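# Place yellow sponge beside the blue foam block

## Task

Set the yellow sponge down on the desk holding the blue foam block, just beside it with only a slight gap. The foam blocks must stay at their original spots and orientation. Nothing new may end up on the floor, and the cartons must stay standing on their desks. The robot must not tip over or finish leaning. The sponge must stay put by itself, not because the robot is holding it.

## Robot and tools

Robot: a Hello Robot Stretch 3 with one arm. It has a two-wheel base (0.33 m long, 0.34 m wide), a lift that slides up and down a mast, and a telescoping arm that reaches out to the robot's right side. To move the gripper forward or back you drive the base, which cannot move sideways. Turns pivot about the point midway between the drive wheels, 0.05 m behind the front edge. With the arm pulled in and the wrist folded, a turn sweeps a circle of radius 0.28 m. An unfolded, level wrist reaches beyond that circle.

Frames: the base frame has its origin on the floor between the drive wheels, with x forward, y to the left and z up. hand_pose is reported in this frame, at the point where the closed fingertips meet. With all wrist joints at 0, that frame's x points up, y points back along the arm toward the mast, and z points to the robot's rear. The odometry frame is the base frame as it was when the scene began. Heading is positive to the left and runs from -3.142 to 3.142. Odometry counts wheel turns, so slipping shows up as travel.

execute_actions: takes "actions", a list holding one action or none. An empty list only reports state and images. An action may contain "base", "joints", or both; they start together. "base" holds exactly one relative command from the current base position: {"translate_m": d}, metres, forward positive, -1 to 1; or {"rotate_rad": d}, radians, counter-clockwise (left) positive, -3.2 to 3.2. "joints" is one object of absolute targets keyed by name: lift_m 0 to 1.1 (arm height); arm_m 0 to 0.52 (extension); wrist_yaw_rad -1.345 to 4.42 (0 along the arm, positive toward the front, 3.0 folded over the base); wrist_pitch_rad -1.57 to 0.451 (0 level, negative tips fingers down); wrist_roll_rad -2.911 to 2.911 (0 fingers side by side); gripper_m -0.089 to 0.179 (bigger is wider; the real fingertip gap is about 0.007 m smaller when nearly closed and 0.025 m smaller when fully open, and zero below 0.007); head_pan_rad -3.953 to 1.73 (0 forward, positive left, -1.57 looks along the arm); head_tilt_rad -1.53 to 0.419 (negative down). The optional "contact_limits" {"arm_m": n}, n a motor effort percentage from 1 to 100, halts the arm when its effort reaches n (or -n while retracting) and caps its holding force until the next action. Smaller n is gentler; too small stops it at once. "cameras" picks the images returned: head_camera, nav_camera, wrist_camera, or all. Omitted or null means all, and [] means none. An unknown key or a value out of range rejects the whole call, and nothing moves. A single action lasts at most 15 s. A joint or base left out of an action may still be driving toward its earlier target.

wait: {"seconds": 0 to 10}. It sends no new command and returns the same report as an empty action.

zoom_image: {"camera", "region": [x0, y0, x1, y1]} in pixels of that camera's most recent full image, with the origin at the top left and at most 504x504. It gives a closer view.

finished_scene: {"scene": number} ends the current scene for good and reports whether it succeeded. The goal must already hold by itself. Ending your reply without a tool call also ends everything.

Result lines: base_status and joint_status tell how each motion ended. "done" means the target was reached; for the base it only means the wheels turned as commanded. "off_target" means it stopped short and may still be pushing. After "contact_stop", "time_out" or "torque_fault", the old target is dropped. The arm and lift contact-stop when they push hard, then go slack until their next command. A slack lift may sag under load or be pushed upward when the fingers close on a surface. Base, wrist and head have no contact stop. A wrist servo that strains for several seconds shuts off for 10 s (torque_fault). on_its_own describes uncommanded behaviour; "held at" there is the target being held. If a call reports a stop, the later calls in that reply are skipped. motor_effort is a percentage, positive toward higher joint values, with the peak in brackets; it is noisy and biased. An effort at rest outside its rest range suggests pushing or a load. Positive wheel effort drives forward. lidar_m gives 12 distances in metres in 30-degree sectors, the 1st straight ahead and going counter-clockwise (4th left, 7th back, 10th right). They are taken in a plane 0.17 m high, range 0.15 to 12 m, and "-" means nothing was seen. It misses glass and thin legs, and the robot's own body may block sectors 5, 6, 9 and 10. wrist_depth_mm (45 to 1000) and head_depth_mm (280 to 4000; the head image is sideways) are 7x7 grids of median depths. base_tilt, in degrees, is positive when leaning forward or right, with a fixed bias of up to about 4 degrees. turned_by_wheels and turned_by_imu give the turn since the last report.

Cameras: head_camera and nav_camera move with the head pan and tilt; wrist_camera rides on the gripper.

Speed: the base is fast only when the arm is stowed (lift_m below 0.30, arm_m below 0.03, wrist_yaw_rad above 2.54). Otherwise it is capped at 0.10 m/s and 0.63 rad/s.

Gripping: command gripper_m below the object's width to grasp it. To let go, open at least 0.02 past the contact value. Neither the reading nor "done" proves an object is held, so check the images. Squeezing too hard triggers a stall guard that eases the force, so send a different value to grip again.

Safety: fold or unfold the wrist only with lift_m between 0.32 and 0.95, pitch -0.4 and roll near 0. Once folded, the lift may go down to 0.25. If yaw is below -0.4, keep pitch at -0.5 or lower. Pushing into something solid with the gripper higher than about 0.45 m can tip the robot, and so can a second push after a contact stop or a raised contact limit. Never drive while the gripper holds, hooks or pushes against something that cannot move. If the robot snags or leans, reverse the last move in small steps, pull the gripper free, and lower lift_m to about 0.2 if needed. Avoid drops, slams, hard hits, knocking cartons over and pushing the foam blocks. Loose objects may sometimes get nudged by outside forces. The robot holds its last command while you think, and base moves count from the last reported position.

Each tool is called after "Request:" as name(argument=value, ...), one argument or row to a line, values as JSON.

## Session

Request:
execute_actions(
  actions=[],
)

Scene clock: 0.00 s.
base_odometry: x=+0.000 y=+0.000 heading=+0.000 (m, m, rad; odometry frame)
turned_by_wheels: +0.000 (rad since the last result)
turned_by_imu: +0.000 (rad since the last result)
base_tilt: forward=-1.8 right=+0.5 (deg)
lidar_m: 2.06 2.49 2.15 1.85 2.47 2.08 1.82 1.87 1.24 1.60 1.37 2.04
head_depth_mm: 1867 2319 2313 2358 2309 2342 2016 / 1884 2351 2383 2391 2374 2417 2080 / 1892 2410 2461 2428 1829 2474 2064 / 1647 2470 2480 2536 1859 2011 1972 / 1658 2535 2545 2527 1904 2547 1961 / 1724 2615 2579 2587 2557 2633 2049 / 1667 2675 2693 2710 2688 2706 2025
base_status: not commanded
joint_positions: lift_m=+0.465 arm_m=+0.000 wrist_yaw_rad=+3.081 wrist_pitch_rad=-0.609 wrist_roll_rad=-0.002 gripper_m=+0.037 head_pan_rad=+0.020 head_tilt_rad=-0.006
joint_status: not commanded
motor_effort: left_wheel=+0 right_wheel=+0 lift_m=+25 arm_m=+1 wrist_yaw_rad=+0 wrist_pitch_rad=+4 wrist_roll_rad=+0 gripper_m=-1 head_pan_rad=+0 head_tilt_rad=+2 (%)
hand_pose: x=-0.0093 y=+0.0514 z=+0.4373 quat_wxyz=(+0.233, +0.680, +0.192, +0.669) (m; base frame)
wrist_depth_mm: - - - - - - - / - - - - - - - / - - - - - 976 933 / 932 925 864 884 847 827 799 / 783 755 757 738 745 704 694 / 675 652 668 655 - 616 597 / 605 579 - - 554 549 534
pictures: head_camera (sideways: a quarter turn clockwise sets it upright), nav_camera (sideways: a quarter turn counterclockwise sets it upright), wrist_camera
Images, in order (width x height): head_camera 896x504, nav_camera 672x504, wrist_camera 644x364.

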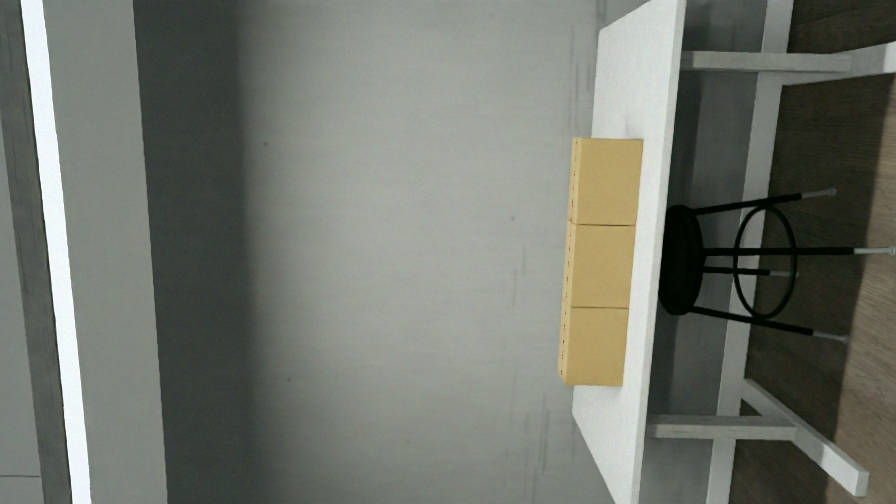

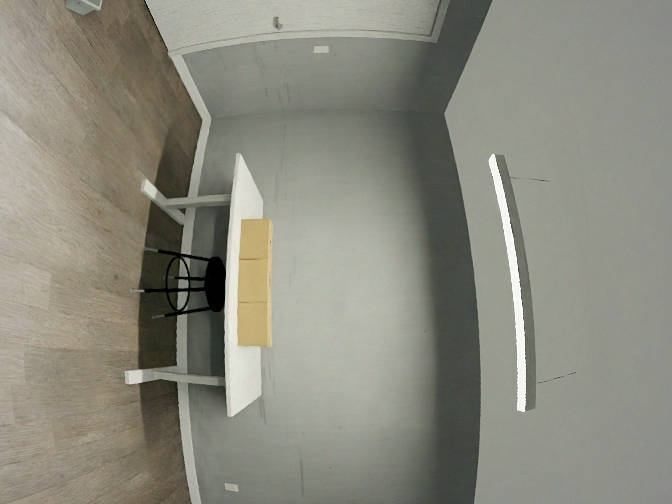

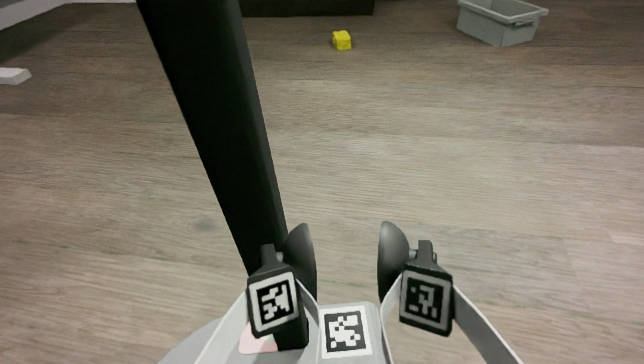

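Request:
execute_actions(
  actions=[
    {"joints":{"lift_m":0.29,"wrist_pitch_rad":-0.4,"head_pan_rad":-2.3,"head_tilt_rad":-0.4}},
  ],
  cameras=["head_camera","nav_camera"],
)

Request:
execute_actions(
  actions=[
    {"base":{"rotate_rad":1.5},"joints":{"head_pan_rad":0,"head_tilt_rad":-0.6}},
  ],
  cameras=["head_camera","nav_camera"],
)

Scene clock: 2.83 s.
base_odometry: x=+0.000 y=+0.000 heading=+0.000 (m, m, rad; odometry frame)
turned_by_wheels: +0.000 (rad since the last result)
turned_by_imu: +0.000 (rad since the last result)
base_tilt: forward=-1.7 right=+0.6 (deg)
lidar_m: 2.06 2.50 2.16 1.85 2.48 2.08 1.82 1.87 1.25 1.60 1.37 2.03
head_depth_mm: 1885 2059 2302 2569 2266 1717 1367 / 1757 1913 2112 2338 2235 1699 1364 / 1651 1802 1956 2168 2211 1679 1356 / 1559 1697 1816 2037 2104 1686 1344 / 1481 1581 1623 1324 1946 1583 1347 / 1405 1491 952 986 1888 1655 1335 / 1335 1412 895 909 1796 1650 1326
base_status: not commanded
joint_positions: lift_m=+0.290 arm_m=+0.000 wrist_yaw_rad=+3.081 wrist_pitch_rad=-0.421 wrist_roll_rad=-0.002 gripper_m=+0.037 head_pan_rad=-2.293 head_tilt_rad=-0.395
joint_status: all done
motor_effort: left_wheel=-1(0) right_wheel=+1(0) lift_m=+18(21) arm_m=+1(0) wrist_yaw_rad=+2(1) wrist_pitch_rad=+6(6) wrist_roll_rad=+0(0) gripper_m=+0(1) head_pan_rad=-4(55) head_tilt_rad=-2(21) (%)
hand_pose: x=-0.0076 y=+0.0791 z=+0.3024 quat_wxyz=(+0.169, +0.695, +0.127, +0.687) (m; base frame)
wrist_depth_mm: - - - - - - - / - - - - - - - / - - - - - 984 986 / 900 876 - 795 782 752 727 / 689 662 - 649 642 614 603 / 566 555 544 535 - 515 504 / 482 495 - - 446 445 438
pictures: head_camera (sideways: a quarter turn clockwise sets it upright), nav_camera (sideways: a quarter turn counterclockwise sets it upright)
Images, in order (width x height): head_camera 896x504, nav_camera 672x504.

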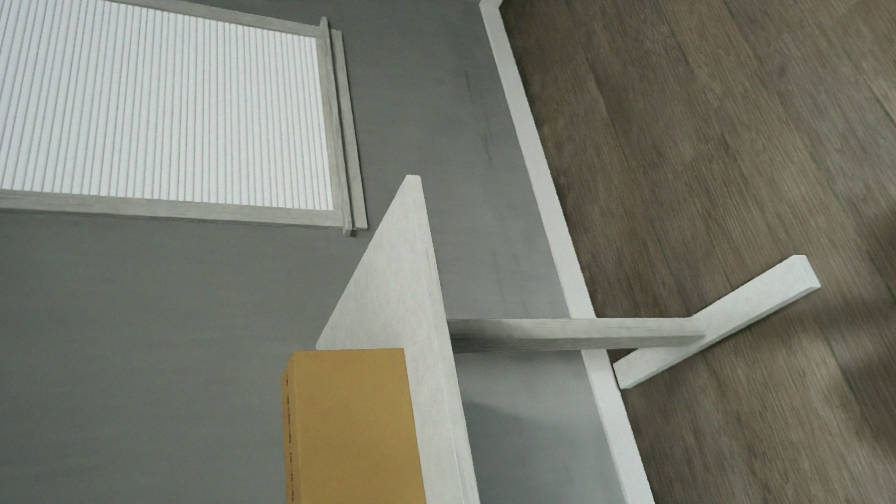

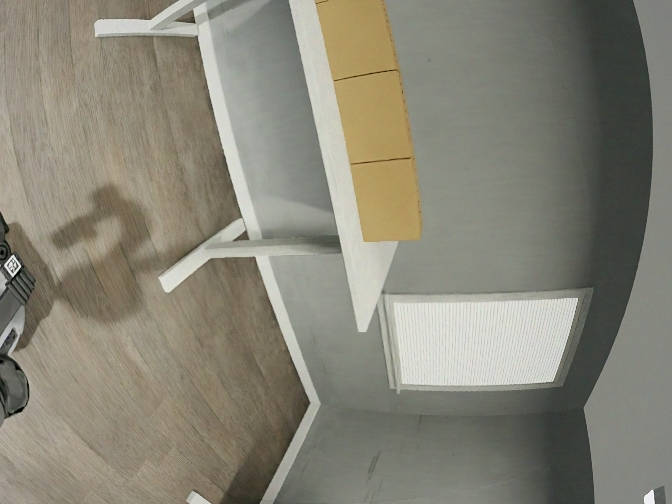

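Scene clock: 4.97 s.
base_odometry: x=+0.000 y=+0.000 heading=+1.500 (m, m, rad; odometry frame)
turned_by_wheels: +1.500 (rad since the last result)
turned_by_imu: +1.484 (rad since the last result)
base_tilt: forward=-1.9 right=+0.6 (deg)
lidar_m: 1.85 2.03 2.08 1.82 1.95 1.25 1.60 1.37 2.04 2.23 2.26 2.17
head_depth_mm: 1751 1953 2167 2315 1775 1447 1227 / 1772 1958 2213 2316 1768 1424 1216 / 1770 1998 2254 2276 1757 1436 1209 / 1744 1973 2220 2161 1754 1417 1199 / 1761 1993 2240 2198 1734 1415 1195 / 1793 2015 2272 2207 1722 1413 1193 / 1757 1934 2262 2181 1716 1396 1186
base_status: done
joint_positions: lift_m=+0.290 arm_m=+0.000 wrist_yaw_rad=+3.081 wrist_pitch_rad=-0.421 wrist_roll_rad=-0.002 gripper_m=+0.037 head_pan_rad=-0.007 head_tilt_rad=-0.593
joint_status: all done
motor_effort: left_wheel=-2(10) right_wheel=+1(8) lift_m=+18(18) arm_m=+0(0) wrist_yaw_rad=+0(1) wrist_pitch_rad=+6(6) wrist_roll_rad=+0(0) gripper_m=+0(1) head_pan_rad=+5(55) head_tilt_rad=-3(17) (%)
hand_pose: x=-0.0076 y=+0.0791 z=+0.3024 quat_wxyz=(+0.169, +0.695, +0.127, +0.687) (m; base frame)
wrist_depth_mm: - - - - - - - / - - - - - - - / - - - - - 994 933 / 862 842 - 815 784 762 715 / 700 670 - 669 647 612 602 / 566 547 554 544 - 518 503 / 489 497 - - 441 444 434
pictures: head_camera (sideways: a quarter turn clockwise sets it upright), nav_camera (sideways: a quarter turn counterclockwise sets it upright)
Images, in order (width x height): head_camera 896x504, nav_camera 672x504.

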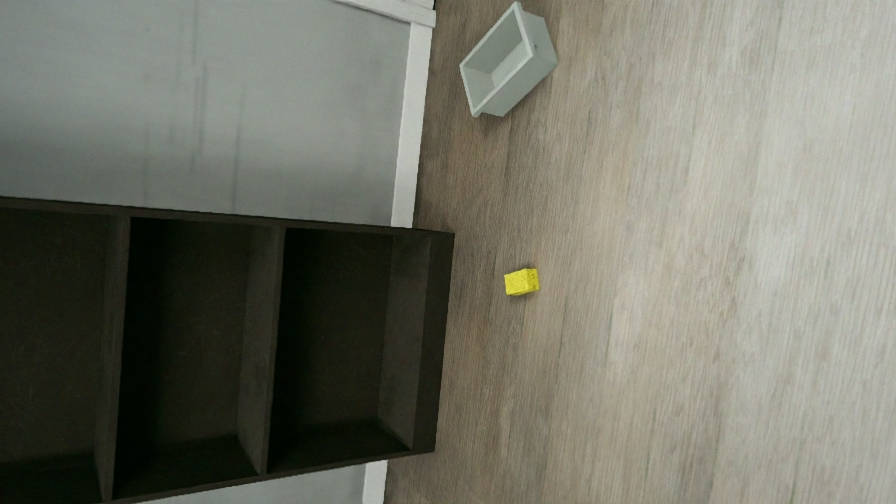

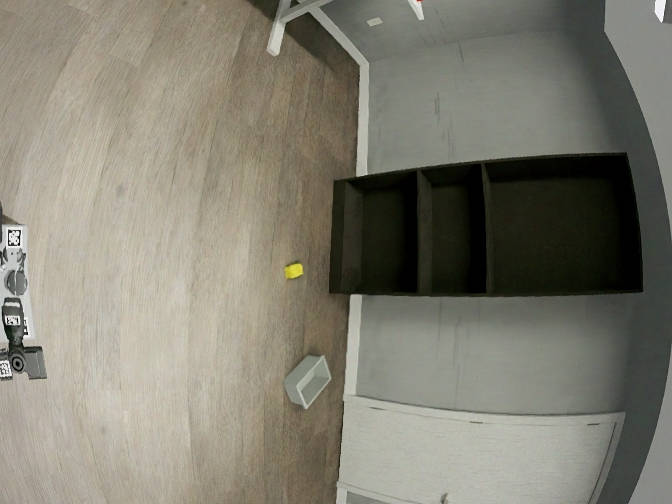

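Request:
execute_actions(
  actions=[
    {"base":{"rotate_rad":0.35}},
  ],
  cameras=[],
)

Request:
execute_actions(
  actions=[
    {"base":{"translate_m":1.0},"joints":{"head_pan_rad":-1.0,"head_tilt_rad":-1.1}},
  ],
  cameras=["head_camera","nav_camera"],
)

Scene clock: 7.23 s.
base_odometry: x=+0.000 y=+0.000 heading=+1.850 (m, m, rad; odometry frame)
turned_by_wheels: +0.350 (rad since the last result)
turned_by_imu: +0.346 (rad since the last result)
base_tilt: forward=-1.6 right=+0.5 (deg)
lidar_m: 2.03 2.08 1.82 2.25 1.25 1.60 1.37 2.28 1.81 2.26 2.23 1.85
head_depth_mm: 1721 1882 2037 2206 1789 1457 1218 / 1791 1971 2185 2199 1747 1445 1214 / 1856 2067 2306 2178 1768 1425 1218 / 1994 2230 2373 2239 1728 1420 1204 / 2142 2395 2666 2229 1732 1420 1197 / 2260 2538 2763 2213 1718 1409 1194 / 2403 2696 2880 2195 1714 1402 1190
base_status: done
joint_positions: lift_m=+0.290 arm_m=+0.000 wrist_yaw_rad=+3.081 wrist_pitch_rad=-0.421 wrist_roll_rad=-0.002 gripper_m=+0.037 head_pan_rad=-0.007 head_tilt_rad=-0.593
joint_status: not commanded
motor_effort: left_wheel=-2(8) right_wheel=+2(6) lift_m=+18(17) arm_m=-1(0) wrist_yaw_rad=+0(1) wrist_pitch_rad=+6(5) wrist_roll_rad=+0(0) gripper_m=+0(1) head_pan_rad=+4(4) head_tilt_rad=-3(3) (%)
hand_pose: x=-0.0076 y=+0.0791 z=+0.3024 quat_wxyz=(+0.169, +0.695, +0.127, +0.687) (m; base frame)
wrist_depth_mm: - - - - - - - / - - - - - - - / - - - - - 987 954 / 880 838 - 799 767 758 733 / 682 681 - 647 642 609 599 / 567 561 540 537 - 524 510 / 480 497 - - 443 441 436
pictures: none
No camera images: the call's "cameras" was empty. Leave "cameras" out to get every camera's image.

Scene clock: 12.27 s.
base_odometry: x=-0.275 y=+0.961 heading=+1.850 (m, m, rad; odometry frame)
turned_by_wheels: +0.000 (rad since the last result)
turned_by_imu: -0.002 (rad since the last result)
base_tilt: forward=-1.9 right=+0.6 (deg)
lidar_m: 1.03 1.83 1.33 1.68 2.51 2.01 2.37 2.75 2.34 1.79 1.05 1.23
head_depth_mm: 1762 1825 1570 1462 1320 1205 1112 / 1644 1830 1571 1438 1307 1199 1108 / 1550 1769 1610 1435 1302 1231 - / 1465 1729 1579 1417 1301 - - / 1300 1576 1536 1390 1283 1186 - / 1042 1474 1494 1414 1272 1170 1083 / 1012 1397 1461 1406 1274 1166 1083
base_status: done
joint_positions: lift_m=+0.290 arm_m=+0.000 wrist_yaw_rad=+3.081 wrist_pitch_rad=-0.420 wrist_roll_rad=-0.002 gripper_m=+0.037 head_pan_rad=-0.994 head_tilt_rad=-1.087
joint_status: all done
motor_effort: left_wheel=-2(7) right_wheel=+1(6) lift_m=+19(18) arm_m=+0(0) wrist_yaw_rad=+1(0) wrist_pitch_rad=+6(6) wrist_roll_rad=+0(0) gripper_m=+0(0) head_pan_rad=-4(56) head_tilt_rad=-6(33) (%)
hand_pose: x=-0.0076 y=+0.0791 z=+0.3025 quat_wxyz=(+0.169, +0.695, +0.127, +0.688) (m; base frame)
wrist_depth_mm: - - - - - - - / - - - - - - - / - - - - - 964 943 / 885 874 - 817 790 752 742 / 703 676 - 661 653 617 590 / 576 566 553 547 - 527 507 / 476 497 - - 445 447 436
pictures: head_camera (sideways: a quarter turn clockwise sets it upright), nav_camera (sideways: a quarter turn counterclockwise sets it upright)
Images, in order (width x height): head_camera 896x504, nav_camera 672x504.

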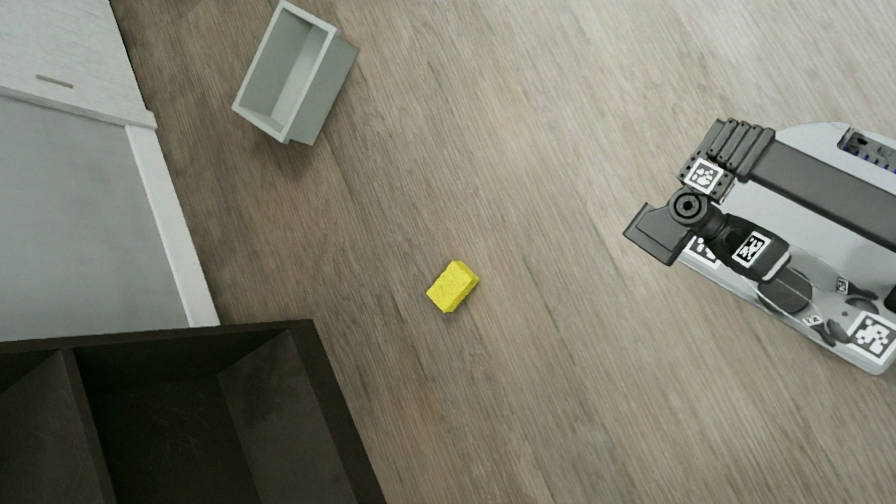

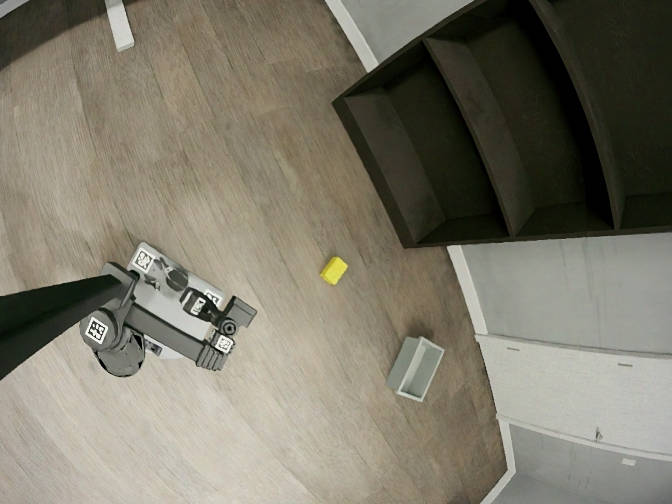

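Request:
execute_actions(
  actions=[
    {"base":{"translate_m":0.375},"joints":{"head_pan_rad":1.6,"head_tilt_rad":-0.35,"gripper_m":0.15}},
  ],
  cameras=["head_camera"],
)

Request:
execute_actions(
  actions=[
    {"joints":{"lift_m":0.34,"wrist_yaw_rad":0.0,"arm_m":0.2,"head_pan_rad":-1.57,"head_tilt_rad":-1.1}},
  ],
  cameras=[],
)

Request:
execute_actions(
  actions=[
    {"joints":{"wrist_pitch_rad":-1.55,"arm_m":0.41,"lift_m":0.26,"wrist_roll_rad":-1.25}},
  ],
  cameras=["head_camera","wrist_camera"],
)

Scene clock: 16.13 s.
base_odometry: x=-0.379 y=+1.322 heading=+1.850 (m, m, rad; odometry frame)
turned_by_wheels: +0.000 (rad since the last result)
turned_by_imu: -0.001 (rad since the last result)
base_tilt: forward=-1.6 right=+0.6 (deg)
lidar_m: 0.66 1.38 1.14 1.63 2.24 2.34 2.75 3.05 2.66 1.36 0.87 0.72
head_depth_mm: 1307 1373 1445 909 1628 1693 1415 / 1353 1436 1522 976 1757 1593 1362 / 1410 1516 1553 1046 1891 1758 1386 / 1490 1600 1075 1059 2034 1731 1382 / 1578 1717 1127 1145 2114 1738 1380 / 1704 1819 1196 2111 2201 1726 1371 / 1809 1939 1272 2257 2019 1720 1369
base_status: done
joint_positions: lift_m=+0.290 arm_m=+0.000 wrist_yaw_rad=+3.081 wrist_pitch_rad=-0.420 wrist_roll_rad=-0.002 gripper_m=+0.150 head_pan_rad=+1.593 head_tilt_rad=-0.359
joint_status: all done
motor_effort: left_wheel=-2(6) right_wheel=+1(6) lift_m=+18(18) arm_m=+0(0) wrist_yaw_rad=+1(0) wrist_pitch_rad=+5(6) wrist_roll_rad=+0(0) gripper_m=-1(100) head_pan_rad=+4(54) head_tilt_rad=+4(36) (%)
hand_pose: x=-0.0076 y=+0.0792 z=+0.3025 quat_wxyz=(+0.169, +0.695, +0.127, +0.688) (m; base frame)
wrist_depth_mm: - - - - - - - / - - - - - - - / - - - - - 976 964 / 885 857 - 818 794 774 737 / 696 694 - 635 628 645 599 / 571 564 547 547 525 523 526 / 484 - - - 453 443 419
pictures: head_camera (sideways: a quarter turn clockwise sets it upright)
Images, in order (width x height): head_camera 896x504.

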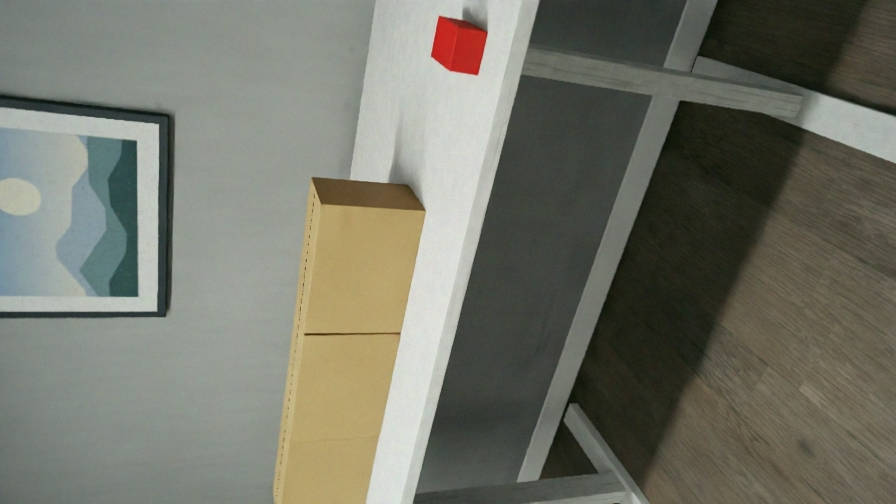

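Scene clock: 18.83 s.
base_odometry: x=-0.379 y=+1.322 heading=+1.850 (m, m, rad; odometry frame)
turned_by_wheels: +0.000 (rad since the last result)
turned_by_imu: +0.000 (rad since the last result)
base_tilt: forward=-1.8 right=+0.7 (deg)
lidar_m: 0.66 1.37 1.14 1.63 2.25 2.35 2.74 3.04 2.65 1.36 0.87 0.72
head_depth_mm: 2096 1835 1636 1450 1316 1205 1123 / 2099 1826 1591 1440 1306 1194 - / 2064 1788 1576 1453 1308 - - / 1959 1787 1579 1475 1280 1221 - / 1676 1772 1574 1417 1284 1196 1082 / 1439 1656 1573 1411 1277 1175 1086 / 1241 1056 1348 1343 1272 1170 1070
base_status: not commanded
joint_positions: lift_m=+0.340 arm_m=+0.200 wrist_yaw_rad=+0.004 wrist_pitch_rad=-0.419 wrist_roll_rad=-0.002 gripper_m=+0.150 head_pan_rad=-1.563 head_tilt_rad=-1.087
joint_status: all done
motor_effort: left_wheel=-2(2) right_wheel=+1(1) lift_m=+30(32) arm_m=+7(6) wrist_yaw_rad=-3(4) wrist_pitch_rad=+6(5) wrist_roll_rad=+0(0) gripper_m=+0(0) head_pan_rad=-5(56) head_tilt_rad=-6(40) (%)
hand_pose: x=-0.0207 y=-0.5688 z=+0.3521 quat_wxyz=(+0.693, +0.149, -0.690, -0.146) (m; base frame)
wrist_depth_mm: 368 743 947 - - - - / 402 758 - - - - - / 452 790 - - 927 - - / 563 817 948 886 768 794 812 / 586 549 763 716 700 690 658 / 504 501 623 603 583 578 573 / 450 500 520 513 504 492 464
pictures: none
No camera images: the call's "cameras" was empty. Leave "cameras" out to get every camera's image.

Scene clock: 21.63 s.
base_odometry: x=-0.379 y=+1.322 heading=+1.850 (m, m, rad; odometry frame)
turned_by_wheels: +0.000 (rad since the last result)
turned_by_imu: +0.000 (rad since the last result)
base_tilt: forward=-1.8 right=+0.6 (deg)
lidar_m: 0.66 1.38 1.14 1.64 2.24 2.34 2.75 3.03 2.66 1.36 0.87 0.72
head_depth_mm: 2140 1818 1616 1449 1319 1203 1108 / 2099 1824 1614 1443 1310 1193 - / 2074 1818 1571 1440 1305 - - / 1983 1793 1594 1384 1293 1223 - / 1678 1782 1579 1410 1281 1193 1081 / 1455 1660 1566 1411 1281 1176 1082 / 1239 1060 1351 1343 1273 1172 1076
base_status: not commanded
joint_positions: lift_m=+0.260 arm_m=+0.410 wrist_yaw_rad=+0.002 wrist_pitch_rad=-1.543 wrist_roll_rad=-1.245 gripper_m=+0.150 head_pan_rad=-1.563 head_tilt_rad=-1.087
joint_status: all done
motor_effort: left_wheel=-3(2) right_wheel=+0(2) lift_m=+18(25) arm_m=+6(6) wrist_yaw_rad=-1(2) wrist_pitch_rad=-3(4) wrist_roll_rad=-3(3) gripper_m=-1(0) head_pan_rad=-4(5) head_tilt_rad=-6(5) (%)
hand_pose: x=-0.0215 y=-0.5378 z=+0.1422 quat_wxyz=(+0.707, +0.688, -0.115, -0.113) (m; base frame)
wrist_depth_mm: 289 289 286 287 284 281 281 / 295 294 295 291 291 289 288 / 301 298 298 295 295 294 293 / 307 307 305 260 303 297 300 / 318 315 313 269 309 305 306 / 323 321 318 317 317 315 310 / 330 331 330 326 325 319 319
pictures: head_camera (sideways: a quarter turn clockwise sets it upright), wrist_camera
Images, in order (width x height): head_camera 896x504, wrist_camera 644x364.

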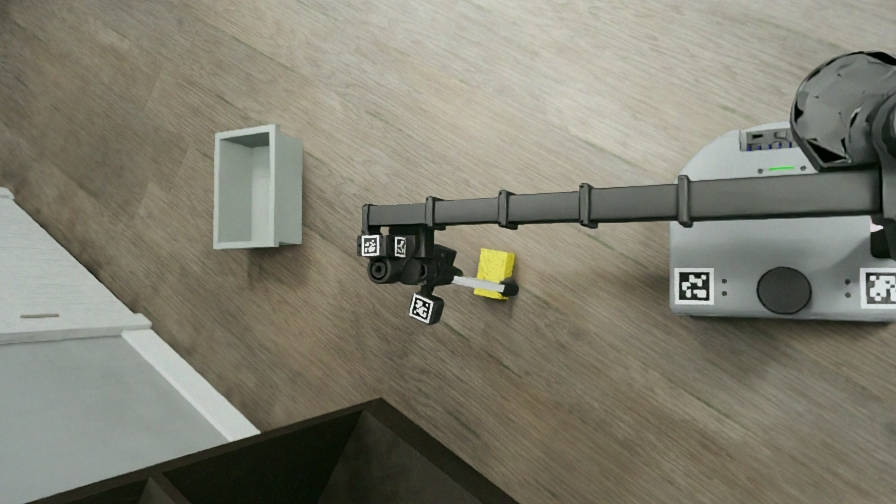

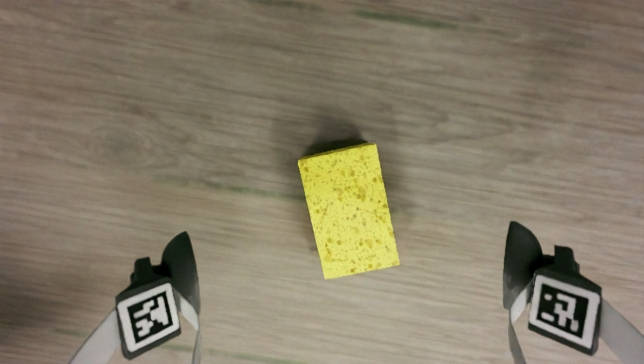

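Request:
execute_actions(
  actions=[
    {"joints":{"lift_m":0.146,"wrist_roll_rad":-1.47}},
  ],
  cameras=["wrist_camera"],
)

Scene clock: 23.70 s.
base_odometry: x=-0.379 y=+1.322 heading=+1.850 (m, m, rad; odometry frame)
turned_by_wheels: +0.000 (rad since the last result)
turned_by_imu: +0.000 (rad since the last result)
base_tilt: forward=-1.7 right=+0.7 (deg)
lidar_m: 0.66 1.38 1.14 1.63 2.24 2.34 2.75 3.06 2.66 1.36 0.87 0.72
head_depth_mm: 2113 1831 1617 1448 1316 1201 1109 / 2100 1814 1599 1443 1316 1198 1121 / 2081 1806 1578 1438 1297 1224 - / 1954 1787 1577 1386 1293 - - / 1677 1777 1578 1416 1286 1189 1084 / 1442 1655 1554 1405 1272 1174 1077 / 1235 1056 1356 1346 1266 1170 1080
base_status: not commanded
joint_positions: lift_m=+0.146 arm_m=+0.410 wrist_yaw_rad=+0.002 wrist_pitch_rad=-1.543 wrist_roll_rad=-1.464 gripper_m=+0.150 head_pan_rad=-1.563 head_tilt_rad=-1.087
joint_status: all done
motor_effort: left_wheel=-2(2) right_wheel=+1(1) lift_m=+18(18) arm_m=+6(7) wrist_yaw_rad=-1(2) wrist_pitch_rad=-3(2) wrist_roll_rad=-3(3) gripper_m=+1(0) head_pan_rad=-4(5) head_tilt_rad=-6(6) (%)
hand_pose: x=-0.0214 y=-0.5377 z=+0.0282 quat_wxyz=(+0.716, +0.696, -0.037, -0.037) (m; base frame)
wrist_depth_mm: 178 177 177 175 174 173 173 / 183 180 179 180 179 178 177 / 186 185 185 184 182 182 180 / 191 190 188 143 142 185 186 / 195 194 193 145 146 189 188 / 201 199 196 150 149 196 191 / 206 205 203 153 152 199 200
pictures: wrist_camera
Images, in order (width x height): wrist_camera 644x364.

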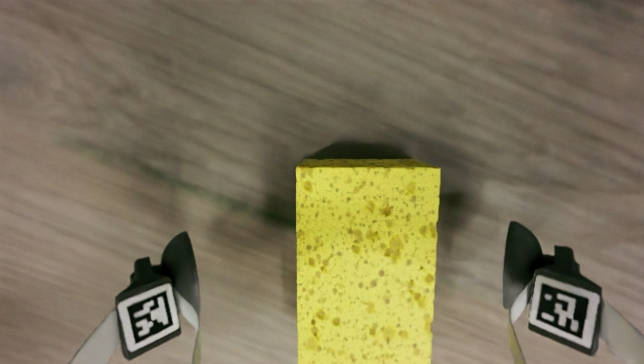

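Request:
execute_actions(
  actions=[
    {"joints":{"lift_m":0.141,"gripper_m":0.03,"head_pan_rad":-2.4,"head_tilt_rad":-0.2}},
  ],
)

Request:
execute_actions(
  actions=[
    {"joints":{"lift_m":0.36,"arm_m":0.0,"wrist_roll_rad":0,"head_pan_rad":-3.3,"head_tilt_rad":-0.2}},
  ],
  cameras=["head_camera","wrist_camera"],
)

Scene clock: 25.90 s.
base_odometry: x=-0.379 y=+1.322 heading=+1.850 (m, m, rad; odometry frame)
turned_by_wheels: +0.000 (rad since the last result)
turned_by_imu: +0.000 (rad since the last result)
base_tilt: forward=-1.7 right=+0.5 (deg)
lidar_m: 0.66 1.38 1.14 1.63 2.24 2.35 2.75 3.04 2.66 1.36 0.87 0.72
head_depth_mm: 2789 3577 3829 3906 3122 2113 1611 / 2961 3427 3595 3736 3072 2127 1596 / 3030 3257 3477 3509 3040 2097 1576 / 2987 3207 3314 2845 3097 2087 1582 / 2898 3025 3189 2774 2858 2058 1574 / 2809 2915 3033 3157 3019 2049 1566 / 2694 2866 2912 3012 2792 2046 1569
base_status: not commanded
joint_positions: lift_m=+0.141 arm_m=+0.410 wrist_yaw_rad=+0.002 wrist_pitch_rad=-1.543 wrist_roll_rad=-1.464 gripper_m=+0.031 head_pan_rad=-2.393 head_tilt_rad=-0.211
joint_status: all done
motor_effort: left_wheel=-1(2) right_wheel=+1(2) lift_m=+18(19) arm_m=+7(6) wrist_yaw_rad=-2(3) wrist_pitch_rad=-3(2) wrist_roll_rad=-3(3) gripper_m=-17(100) head_pan_rad=-5(54) head_tilt_rad=+5(40) (%)
hand_pose: x=-0.0214 y=-0.5377 z=+0.0232 quat_wxyz=(+0.716, +0.696, -0.037, -0.037) (m; base frame)
wrist_depth_mm: 173 172 172 170 170 168 168 / 177 176 175 174 173 173 172 / 181 179 180 178 177 176 175 / 186 185 183 134 175 180 180 / 190 188 189 137 137 184 184 / 194 194 192 140 140 189 190 / 200 197 196 144 145 195 192
pictures: head_camera (sideways: a quarter turn clockwise sets it upright), nav_camera (sideways: a quarter turn counterclockwise sets it upright), wrist_camera
Images, in order (width x height): head_camera 896x504, nav_camera 672x504, wrist_camera 644x364.

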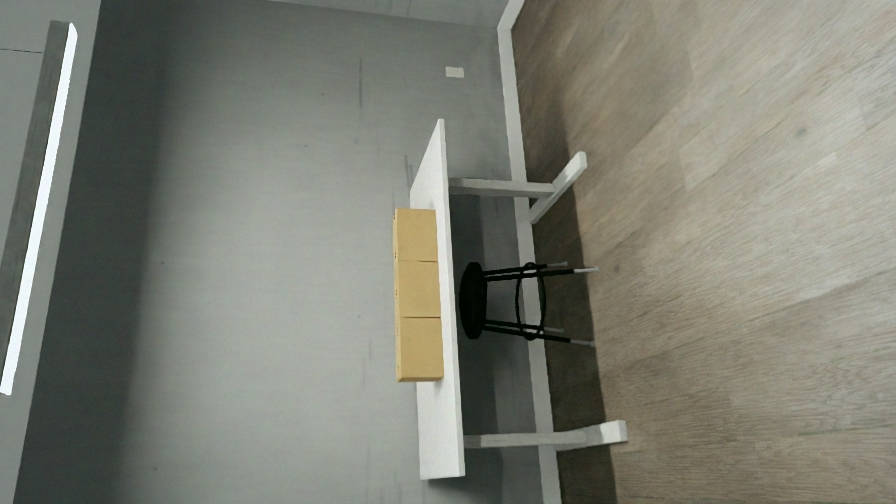

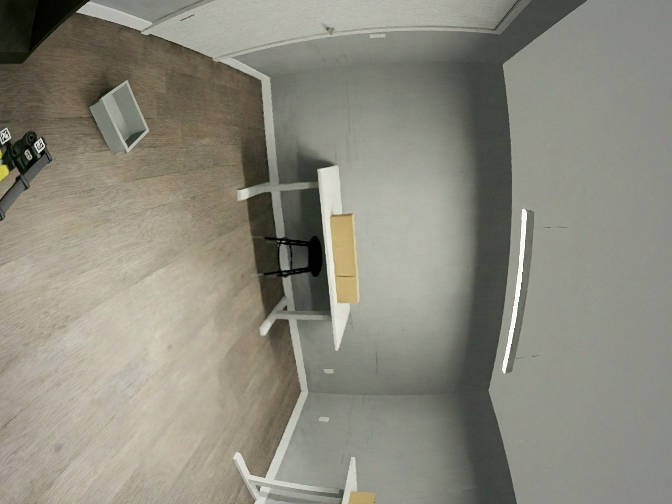

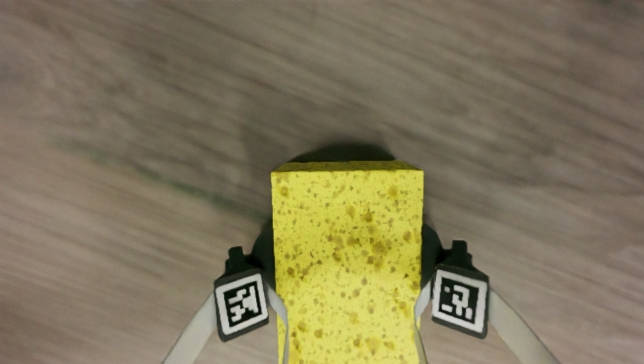

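Scene clock: 30.10 s.
base_odometry: x=-0.379 y=+1.322 heading=+1.850 (m, m, rad; odometry frame)
turned_by_wheels: +0.000 (rad since the last result)
turned_by_imu: +0.000 (rad since the last result)
base_tilt: forward=-1.9 right=+0.7 (deg)
lidar_m: 0.66 1.38 1.14 1.63 2.23 2.34 2.75 3.06 2.65 1.37 0.87 0.72
head_depth_mm: 2396 2461 2574 2674 2773 2114 1604 / 2473 2546 2699 2729 2826 2102 1592 / 2498 2616 2714 2824 2883 2109 1592 / 2648 2733 2812 2955 3020 2089 1577 / 2686 2857 2958 3048 3013 2068 1586 / 2798 2951 3044 3195 2886 2051 1577 / 2891 3048 3217 3422 2982 2037 1553
base_status: not commanded
joint_positions: lift_m=+0.360 arm_m=+0.000 wrist_yaw_rad=+0.002 wrist_pitch_rad=-1.545 wrist_roll_rad=-0.005 gripper_m=+0.031 head_pan_rad=-3.293 head_tilt_rad=-0.211
joint_status: all done
motor_effort: left_wheel=-1(2) right_wheel=+2(1) lift_m=+31(32) arm_m=-6(6) wrist_yaw_rad=-1(2) wrist_pitch_rad=-2(2) wrist_roll_rad=+2(3) gripper_m=-18(18) head_pan_rad=-4(55) head_tilt_rad=+5(4) (%)
hand_pose: x=-0.0217 y=-0.1277 z=+0.2416 quat_wxyz=(+0.508, +0.495, -0.504, -0.492) (m; base frame)
wrist_depth_mm: 398 396 393 387 379 376 371 / 410 399 393 393 388 382 385 / 413 410 409 400 393 391 383 / 424 418 408 134 134 - 392 / 432 425 423 137 136 - - / 438 434 428 141 140 - - / 451 446 444 144 143 - -
pictures: head_camera (sideways: a quarter turn clockwise sets it upright), wrist_camera
Images, in order (width x height): head_camera 896x504, wrist_camera 644x364.

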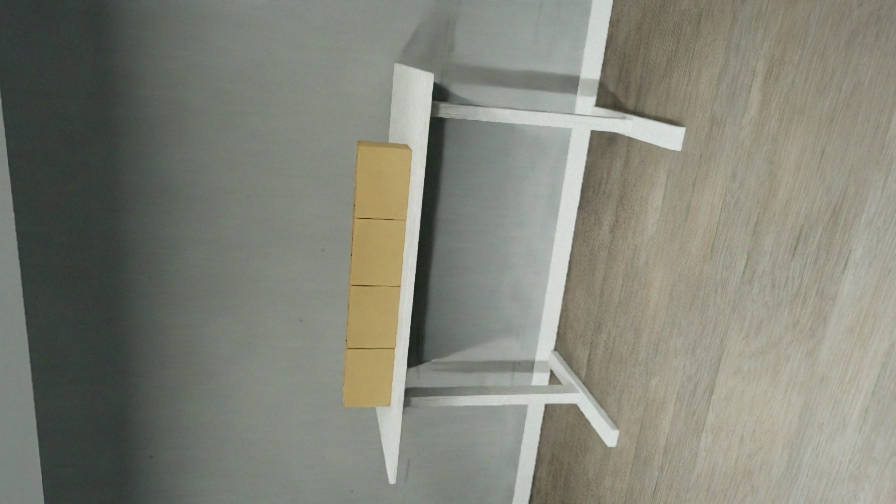

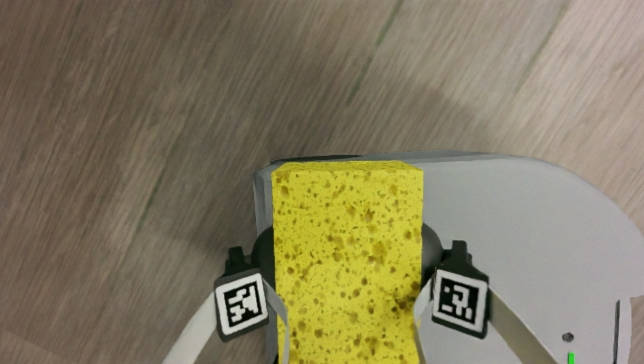

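Request:
execute_actions(
  actions=[
    {"joints":{"wrist_pitch_rad":-0.4,"head_pan_rad":0,"head_tilt_rad":-0.5}},
  ],
  cameras=[],
)

Request:
execute_actions(
  actions=[
    {"joints":{"wrist_yaw_rad":2.9,"lift_m":0.32}},
  ],
  cameras=[],
)

Request:
execute_actions(
  actions=[
    {"joints":{"lift_m":0.292}},
  ],
  cameras=[],
)

Request:
execute_actions(
  actions=[
    {"base":{"rotate_rad":-2.78}},
  ],
  cameras=[],
)

Request:
execute_actions(
  actions=[
    {"base":{"translate_m":1.0}},
  ],
  cameras=[],
)

Request:
execute_actions(
  actions=[
    {"base":{"translate_m":1.0}},
  ],
)

Scene clock: 33.47 s.
base_odometry: x=-0.379 y=+1.322 heading=+1.850 (m, m, rad; odometry frame)
turned_by_wheels: +0.000 (rad since the last result)
turned_by_imu: +0.000 (rad since the last result)
base_tilt: forward=-1.8 right=+0.5 (deg)
lidar_m: 0.66 1.38 1.14 1.63 2.24 2.34 2.74 3.06 2.67 1.36 0.87 0.72
head_depth_mm: 703 768 798 913 962 862 1192 / 551 618 678 937 988 1196 1181 / 841 913 989 1065 884 1057 1147 / 889 960 1059 1176 1319 1462 1257 / 932 1024 1130 1255 1436 1522 1270 / 980 1087 1210 1358 1556 1521 1257 / 1044 1156 1305 1462 1704 1502 1255
base_status: not commanded
joint_positions: lift_m=+0.360 arm_m=+0.000 wrist_yaw_rad=+0.002 wrist_pitch_rad=-0.423 wrist_roll_rad=-0.005 gripper_m=+0.031 head_pan_rad=-0.007 head_tilt_rad=-0.494
joint_status: all done
motor_effort: left_wheel=-2(2) right_wheel=+2(1) lift_m=+31(31) arm_m=-5(5) wrist_yaw_rad=-1(1) wrist_pitch_rad=+6(6) wrist_roll_rad=+3(3) gripper_m=-17(18) head_pan_rad=+4(56) head_tilt_rad=-3(21) (%)
hand_pose: x=-0.0211 y=-0.3691 z=+0.3713 quat_wxyz=(+0.694, +0.150, -0.689, -0.148) (m; base frame)
wrist_depth_mm: 622 572 - - - - - / 654 624 - - - - - / 685 708 - - 947 - - / 703 745 937 135 176 877 878 / 650 659 750 138 137 712 690 / 546 627 656 140 139 600 586 / 523 549 522 144 145 512 516
pictures: none
No camera images: the call's "cameras" was empty. Leave "cameras" out to get every camera's image.

Scene clock: 35.90 s.
base_odometry: x=-0.379 y=+1.322 heading=+1.850 (m, m, rad; odometry frame)
turned_by_wheels: +0.000 (rad since the last result)
turned_by_imu: +0.000 (rad since the last result)
base_tilt: forward=-1.9 right=+0.6 (deg)
lidar_m: 0.66 1.38 1.14 1.63 2.24 2.34 2.75 3.05 2.66 1.36 0.87 0.72
head_depth_mm: 702 770 800 910 964 865 1182 / 553 620 681 932 994 1194 1184 / 845 914 988 1071 885 1060 1148 / 886 964 1062 1184 1315 1440 1272 / 934 1020 1134 1262 1430 1527 1268 / 988 1082 1210 1363 1552 1519 1258 / 1041 1144 1294 1475 1700 1513 1245
base_status: not commanded
joint_positions: lift_m=+0.320 arm_m=+0.000 wrist_yaw_rad=+2.896 wrist_pitch_rad=-0.421 wrist_roll_rad=-0.004 gripper_m=+0.031 head_pan_rad=-0.007 head_tilt_rad=-0.494
joint_status: all done
motor_effort: left_wheel=-2(2) right_wheel=+1(2) lift_m=+18(27) arm_m=-5(5) wrist_yaw_rad=+3(4) wrist_pitch_rad=+6(7) wrist_roll_rad=+2(3) gripper_m=-17(17) head_pan_rad=+5(4) head_tilt_rad=-3(3) (%)
hand_pose: x=+0.0331 y=+0.0720 z=+0.3323 quat_wxyz=(+0.231, +0.703, +0.063, +0.670) (m; base frame)
wrist_depth_mm: - - - - - - - / - - - - - - - / - - - - - - - / 949 - 875 134 176 801 816 / 734 - 724 136 137 661 639 / 608 598 - 140 140 552 538 / 515 509 - 144 145 469 463
pictures: none
No camera images: the call's "cameras" was empty. Leave "cameras" out to get every camera's image.

Scene clock: 36.93 s.
base_odometry: x=-0.379 y=+1.322 heading=+1.850 (m, m, rad; odometry frame)
turned_by_wheels: +0.000 (rad since the last result)
turned_by_imu: +0.000 (rad since the last result)
base_tilt: forward=-1.8 right=+0.6 (deg)
lidar_m: 0.66 1.38 1.14 1.63 2.24 2.34 2.74 3.05 2.66 1.36 0.87 0.72
head_depth_mm: 703 769 799 912 964 864 1184 / 551 618 681 933 991 1196 1181 / 843 916 991 1075 885 1056 1142 / 883 962 1057 1183 1331 1455 1266 / 930 1018 1128 1258 1434 1522 1261 / 984 1085 1213 1354 1543 1522 1259 / 1041 1153 1302 1469 1703 1515 1251
base_status: not commanded
joint_positions: lift_m=+0.292 arm_m=+0.000 wrist_yaw_rad=+2.897 wrist_pitch_rad=-0.421 wrist_roll_rad=-0.004 gripper_m=+0.031 head_pan_rad=-0.007 head_tilt_rad=-0.494
joint_status: all done
motor_effort: left_wheel=-2(2) right_wheel=+1(2) lift_m=+18(18) arm_m=-5(5) wrist_yaw_rad=+2(4) wrist_pitch_rad=+6(6) wrist_roll_rad=+2(3) gripper_m=-18(17) head_pan_rad=+5(5) head_tilt_rad=-2(3) (%)
hand_pose: x=+0.0331 y=+0.0720 z=+0.3043 quat_wxyz=(+0.231, +0.703, +0.063, +0.670) (m; base frame)
wrist_depth_mm: - - - - - - - / - - - - - - - / - - - - - - 943 / 877 - 845 135 176 763 735 / 691 - 687 137 137 614 603 / 568 559 - 140 139 510 503 / 480 491 - 144 145 445 440
pictures: none
No camera images: the call's "cameras" was empty. Leave "cameras" out to get every camera's image.

Scene clock: 39.90 s.
base_odometry: x=-0.378 y=+1.322 heading=-0.930 (m, m, rad; odometry frame)
turned_by_wheels: -2.780 (rad since the last result)
turned_by_imu: -2.756 (rad since the last result)
base_tilt: forward=-1.8 right=+0.6 (deg)
lidar_m: 3.06 2.62 1.65 0.87 0.90 0.66 1.19 1.57 1.14 1.78 2.34 2.74
head_depth_mm: 2658 2222 2957 2748 1963 1571 1283 / 2918 3017 3184 2698 1979 1540 1273 / 3141 3377 3598 2639 1948 1532 1274 / 3508 3720 3902 2671 1946 1541 1266 / 3434 3676 3916 2633 1916 1508 1263 / 3054 3365 3603 2619 1899 1522 1254 / 2888 3007 3260 2548 1902 1506 1256
base_status: done
joint_positions: lift_m=+0.292 arm_m=+0.000 wrist_yaw_rad=+2.897 wrist_pitch_rad=-0.421 wrist_roll_rad=-0.004 gripper_m=+0.031 head_pan_rad=-0.007 head_tilt_rad=-0.494
joint_status: not commanded
motor_effort: left_wheel=+2(12) right_wheel=-1(5) lift_m=+18(18) arm_m=-5(6) wrist_yaw_rad=+2(3) wrist_pitch_rad=+6(6) wrist_roll_rad=+2(2) gripper_m=-17(18) head_pan_rad=+4(5) head_tilt_rad=-2(3) (%)
hand_pose: x=+0.0330 y=+0.0720 z=+0.3043 quat_wxyz=(+0.231, +0.703, +0.063, +0.670) (m; base frame)
wrist_depth_mm: - 927 919 - - - - / - 969 977 - - - - / 740 924 958 - - - 972 / 679 - 831 135 177 759 748 / 615 - 683 137 137 615 606 / 561 545 - 140 140 525 515 / 485 494 - 144 145 436 437
pictures: none
No camera images: the call's "cameras" was empty. Leave "cameras" out to get every camera's image.

Scene clock: 44.93 s.
base_odometry: x=+0.219 y=+0.520 heading=-0.930 (m, m, rad; odometry frame)
turned_by_wheels: +0.000 (rad since the last result)
turned_by_imu: -0.002 (rad since the last result)
base_tilt: forward=-1.9 right=+0.5 (deg)
lidar_m: 2.64 2.01 1.99 1.75 1.60 1.31 1.60 1.96 2.03 2.37 1.79 1.83
head_depth_mm: 2026 2162 2272 2429 1941 1554 1282 / 2219 2335 2521 2563 1943 1542 1278 / 2413 2576 2830 2653 1934 1537 1275 / 2634 2859 3145 2630 1932 1529 1272 / 2540 2776 3074 2590 1911 1512 1262 / 2330 2566 2805 2596 1899 1512 1254 / 2169 2335 2429 2323 1885 1507 1248
base_status: done
joint_positions: lift_m=+0.292 arm_m=+0.000 wrist_yaw_rad=+2.897 wrist_pitch_rad=-0.421 wrist_roll_rad=-0.004 gripper_m=+0.031 head_pan_rad=-0.007 head_tilt_rad=-0.495
joint_status: not commanded
motor_effort: left_wheel=+1(10) right_wheel=-2(3) lift_m=+19(19) arm_m=-5(6) wrist_yaw_rad=+2(4) wrist_pitch_rad=+6(6) wrist_roll_rad=+2(2) gripper_m=-18(17) head_pan_rad=+4(4) head_tilt_rad=-2(3) (%)
hand_pose: x=+0.0329 y=+0.0720 z=+0.3043 quat_wxyz=(+0.231, +0.703, +0.063, +0.670) (m; base frame)
wrist_depth_mm: - - - - - - - / - - - - - - - / - - - - - 989 941 / 856 - 820 134 178 760 740 / 692 - 689 137 137 620 605 / 576 546 - 141 140 528 509 / 486 490 - 144 145 443 442
pictures: none
No camera images: the call's "cameras" was empty. Leave "cameras" out to get every camera's image.

Scene clock: 49.97 s.
base_odometry: x=+0.817 y=-0.282 heading=-0.930 (m, m, rad; odometry frame)
turned_by_wheels: +0.000 (rad since the last result)
turned_by_imu: -0.001 (rad since the last result)
base_tilt: forward=-1.6 right=+0.5 (deg)
lidar_m: 1.80 1.19 1.02 1.60 2.22 2.16 2.59 2.89 2.63 1.66 1.08 1.51
head_depth_mm: 1402 1500 1602 1728 1810 1559 1286 / 1538 1641 1763 1912 1948 1541 1283 / 1681 1808 1963 2121 1952 1533 1273 / 1816 1979 2157 2350 1936 1527 1270 / 1720 1873 2046 2272 1922 1527 1266 / 1592 1718 1860 2066 1892 1509 1258 / 1477 1571 1735 1868 1914 1514 1257
base_status: done
joint_positions: lift_m=+0.292 arm_m=+0.000 wrist_yaw_rad=+2.897 wrist_pitch_rad=-0.421 wrist_roll_rad=-0.004 gripper_m=+0.031 head_pan_rad=-0.007 head_tilt_rad=-0.495
joint_status: not commanded
motor_effort: left_wheel=+2(12) right_wheel=-1(4) lift_m=+18(19) arm_m=-5(5) wrist_yaw_rad=+2(2) wrist_pitch_rad=+6(5) wrist_roll_rad=+2(2) gripper_m=-17(17) head_pan_rad=+4(4) head_tilt_rad=-2(3) (%)
hand_pose: x=+0.0329 y=+0.0721 z=+0.3043 quat_wxyz=(+0.231, +0.703, +0.063, +0.670) (m; base frame)
wrist_depth_mm: - - - - - - - / - - - - - - - / - - - - - - 920 / 865 - 829 135 177 780 745 / 704 - 682 137 138 617 604 / 579 555 - 141 140 525 517 / 492 486 - 144 144 441 437
pictures: head_camera (sideways: a quarter turn clockwise sets it upright), nav_camera (sideways: a quarter turn counterclockwise sets it upright), wrist_camera
Images, in order (width x height): head_camera 896x504, nav_camera 672x504, wrist_camera 644x364.

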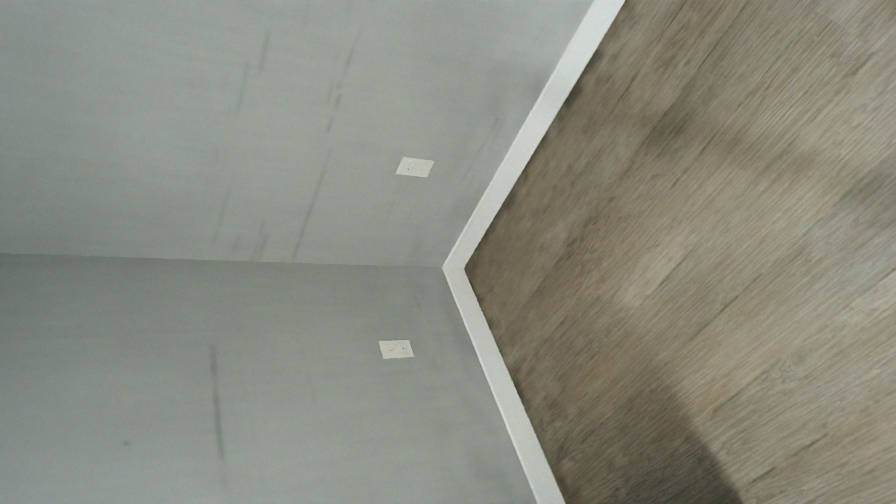

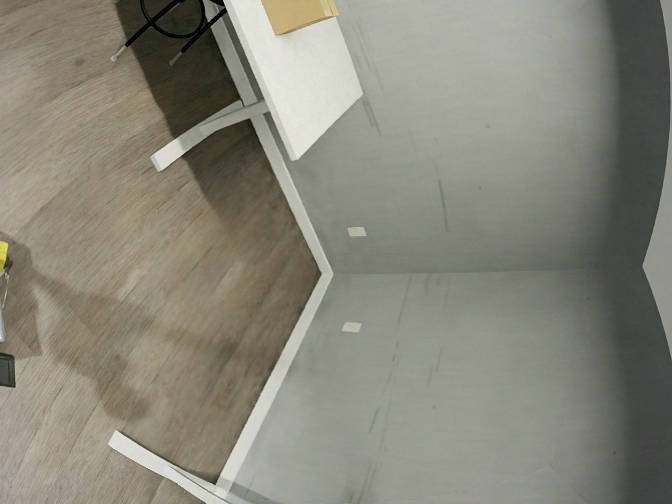

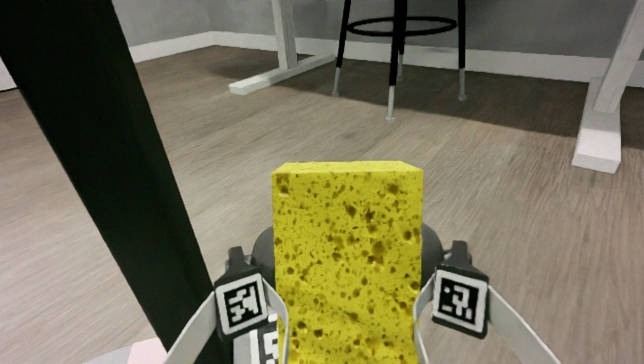

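Request:
execute_actions(
  actions=[],
)

Scene clock: 50.83 s.
base_odometry: x=+0.817 y=-0.282 heading=-0.930 (m, m, rad; odometry frame)
turned_by_wheels: +0.000 (rad since the last result)
turned_by_imu: +0.000 (rad since the last result)
base_tilt: forward=-1.8 right=+0.5 (deg)
lidar_m: 1.80 1.19 1.02 1.61 2.22 2.16 2.59 2.89 2.63 1.66 1.08 1.52
head_depth_mm: 1414 1491 1607 1739 1823 1562 1285 / 1535 1648 1773 1877 1942 1540 1267 / 1667 1804 1964 2133 1953 1538 1277 / 1816 1968 2164 2375 1952 1524 1265 / 1702 1889 2069 2284 1943 1524 1255 / 1587 1721 1869 2075 1916 1520 1256 / 1478 1576 1709 1871 1904 1507 1255
base_status: done
joint_positions: lift_m=+0.292 arm_m=+0.000 wrist_yaw_rad=+2.897 wrist_pitch_rad=-0.421 wrist_roll_rad=-0.004 gripper_m=+0.031 head_pan_rad=-0.007 head_tilt_rad=-0.495
joint_status: not commanded
motor_effort: left_wheel=+2(12) right_wheel=-2(4) lift_m=+18(19) arm_m=-6(5) wrist_yaw_rad=+2(2) wrist_pitch_rad=+6(5) wrist_roll_rad=+2(2) gripper_m=-18(17) head_pan_rad=+4(4) head_tilt_rad=-2(3) (%)
hand_pose: x=+0.0329 y=+0.0721 z=+0.3043 quat_wxyz=(+0.231, +0.703, +0.063, +0.670) (m; base frame)
wrist_depth_mm: - - - - - - - / - - - - - - - / - - - - - - 935 / 861 - 844 134 176 752 736 / 692 - 690 137 137 617 605 / 574 549 - 140 140 518 502 / 481 492 - 144 145 441 441
pictures: head_camera (sideways: a quarter turn clockwise sets it upright), nav_camera (sideways: a quarter turn counterclockwise sets it upright), wrist_camera
Images, in order (width x height): head_camera 896x504, nav_camera 672x504, wrist_camera 644x364.

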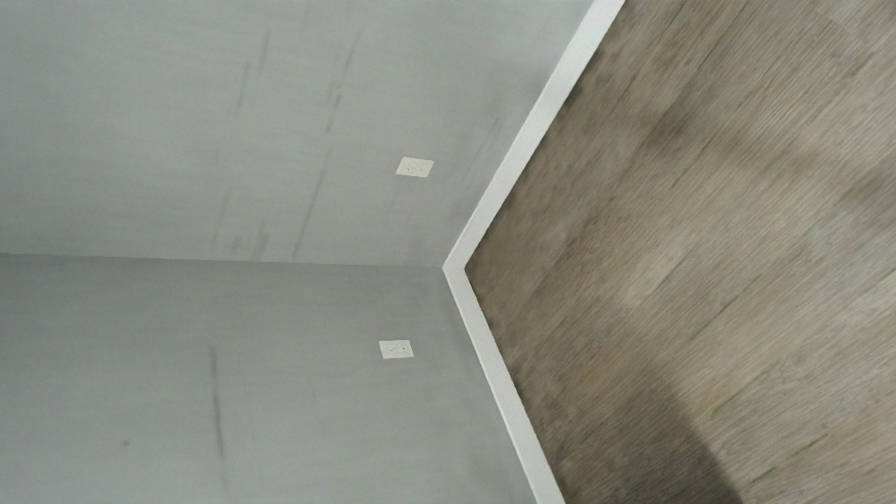

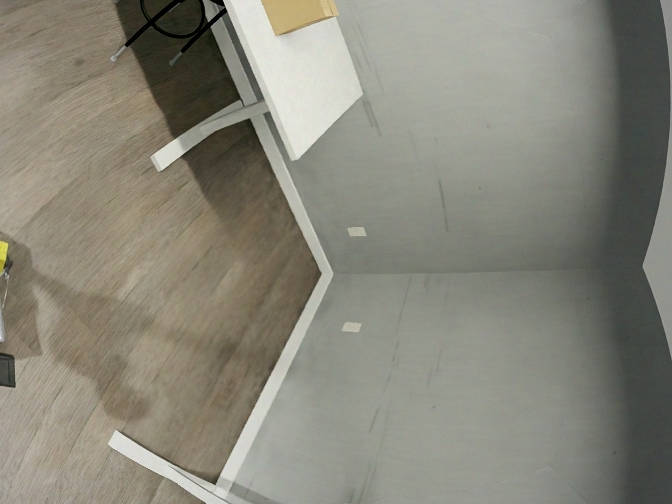

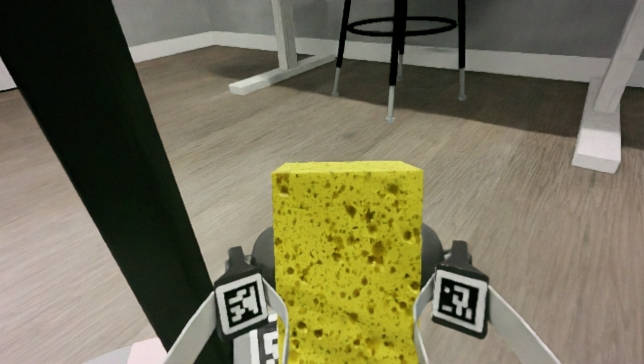

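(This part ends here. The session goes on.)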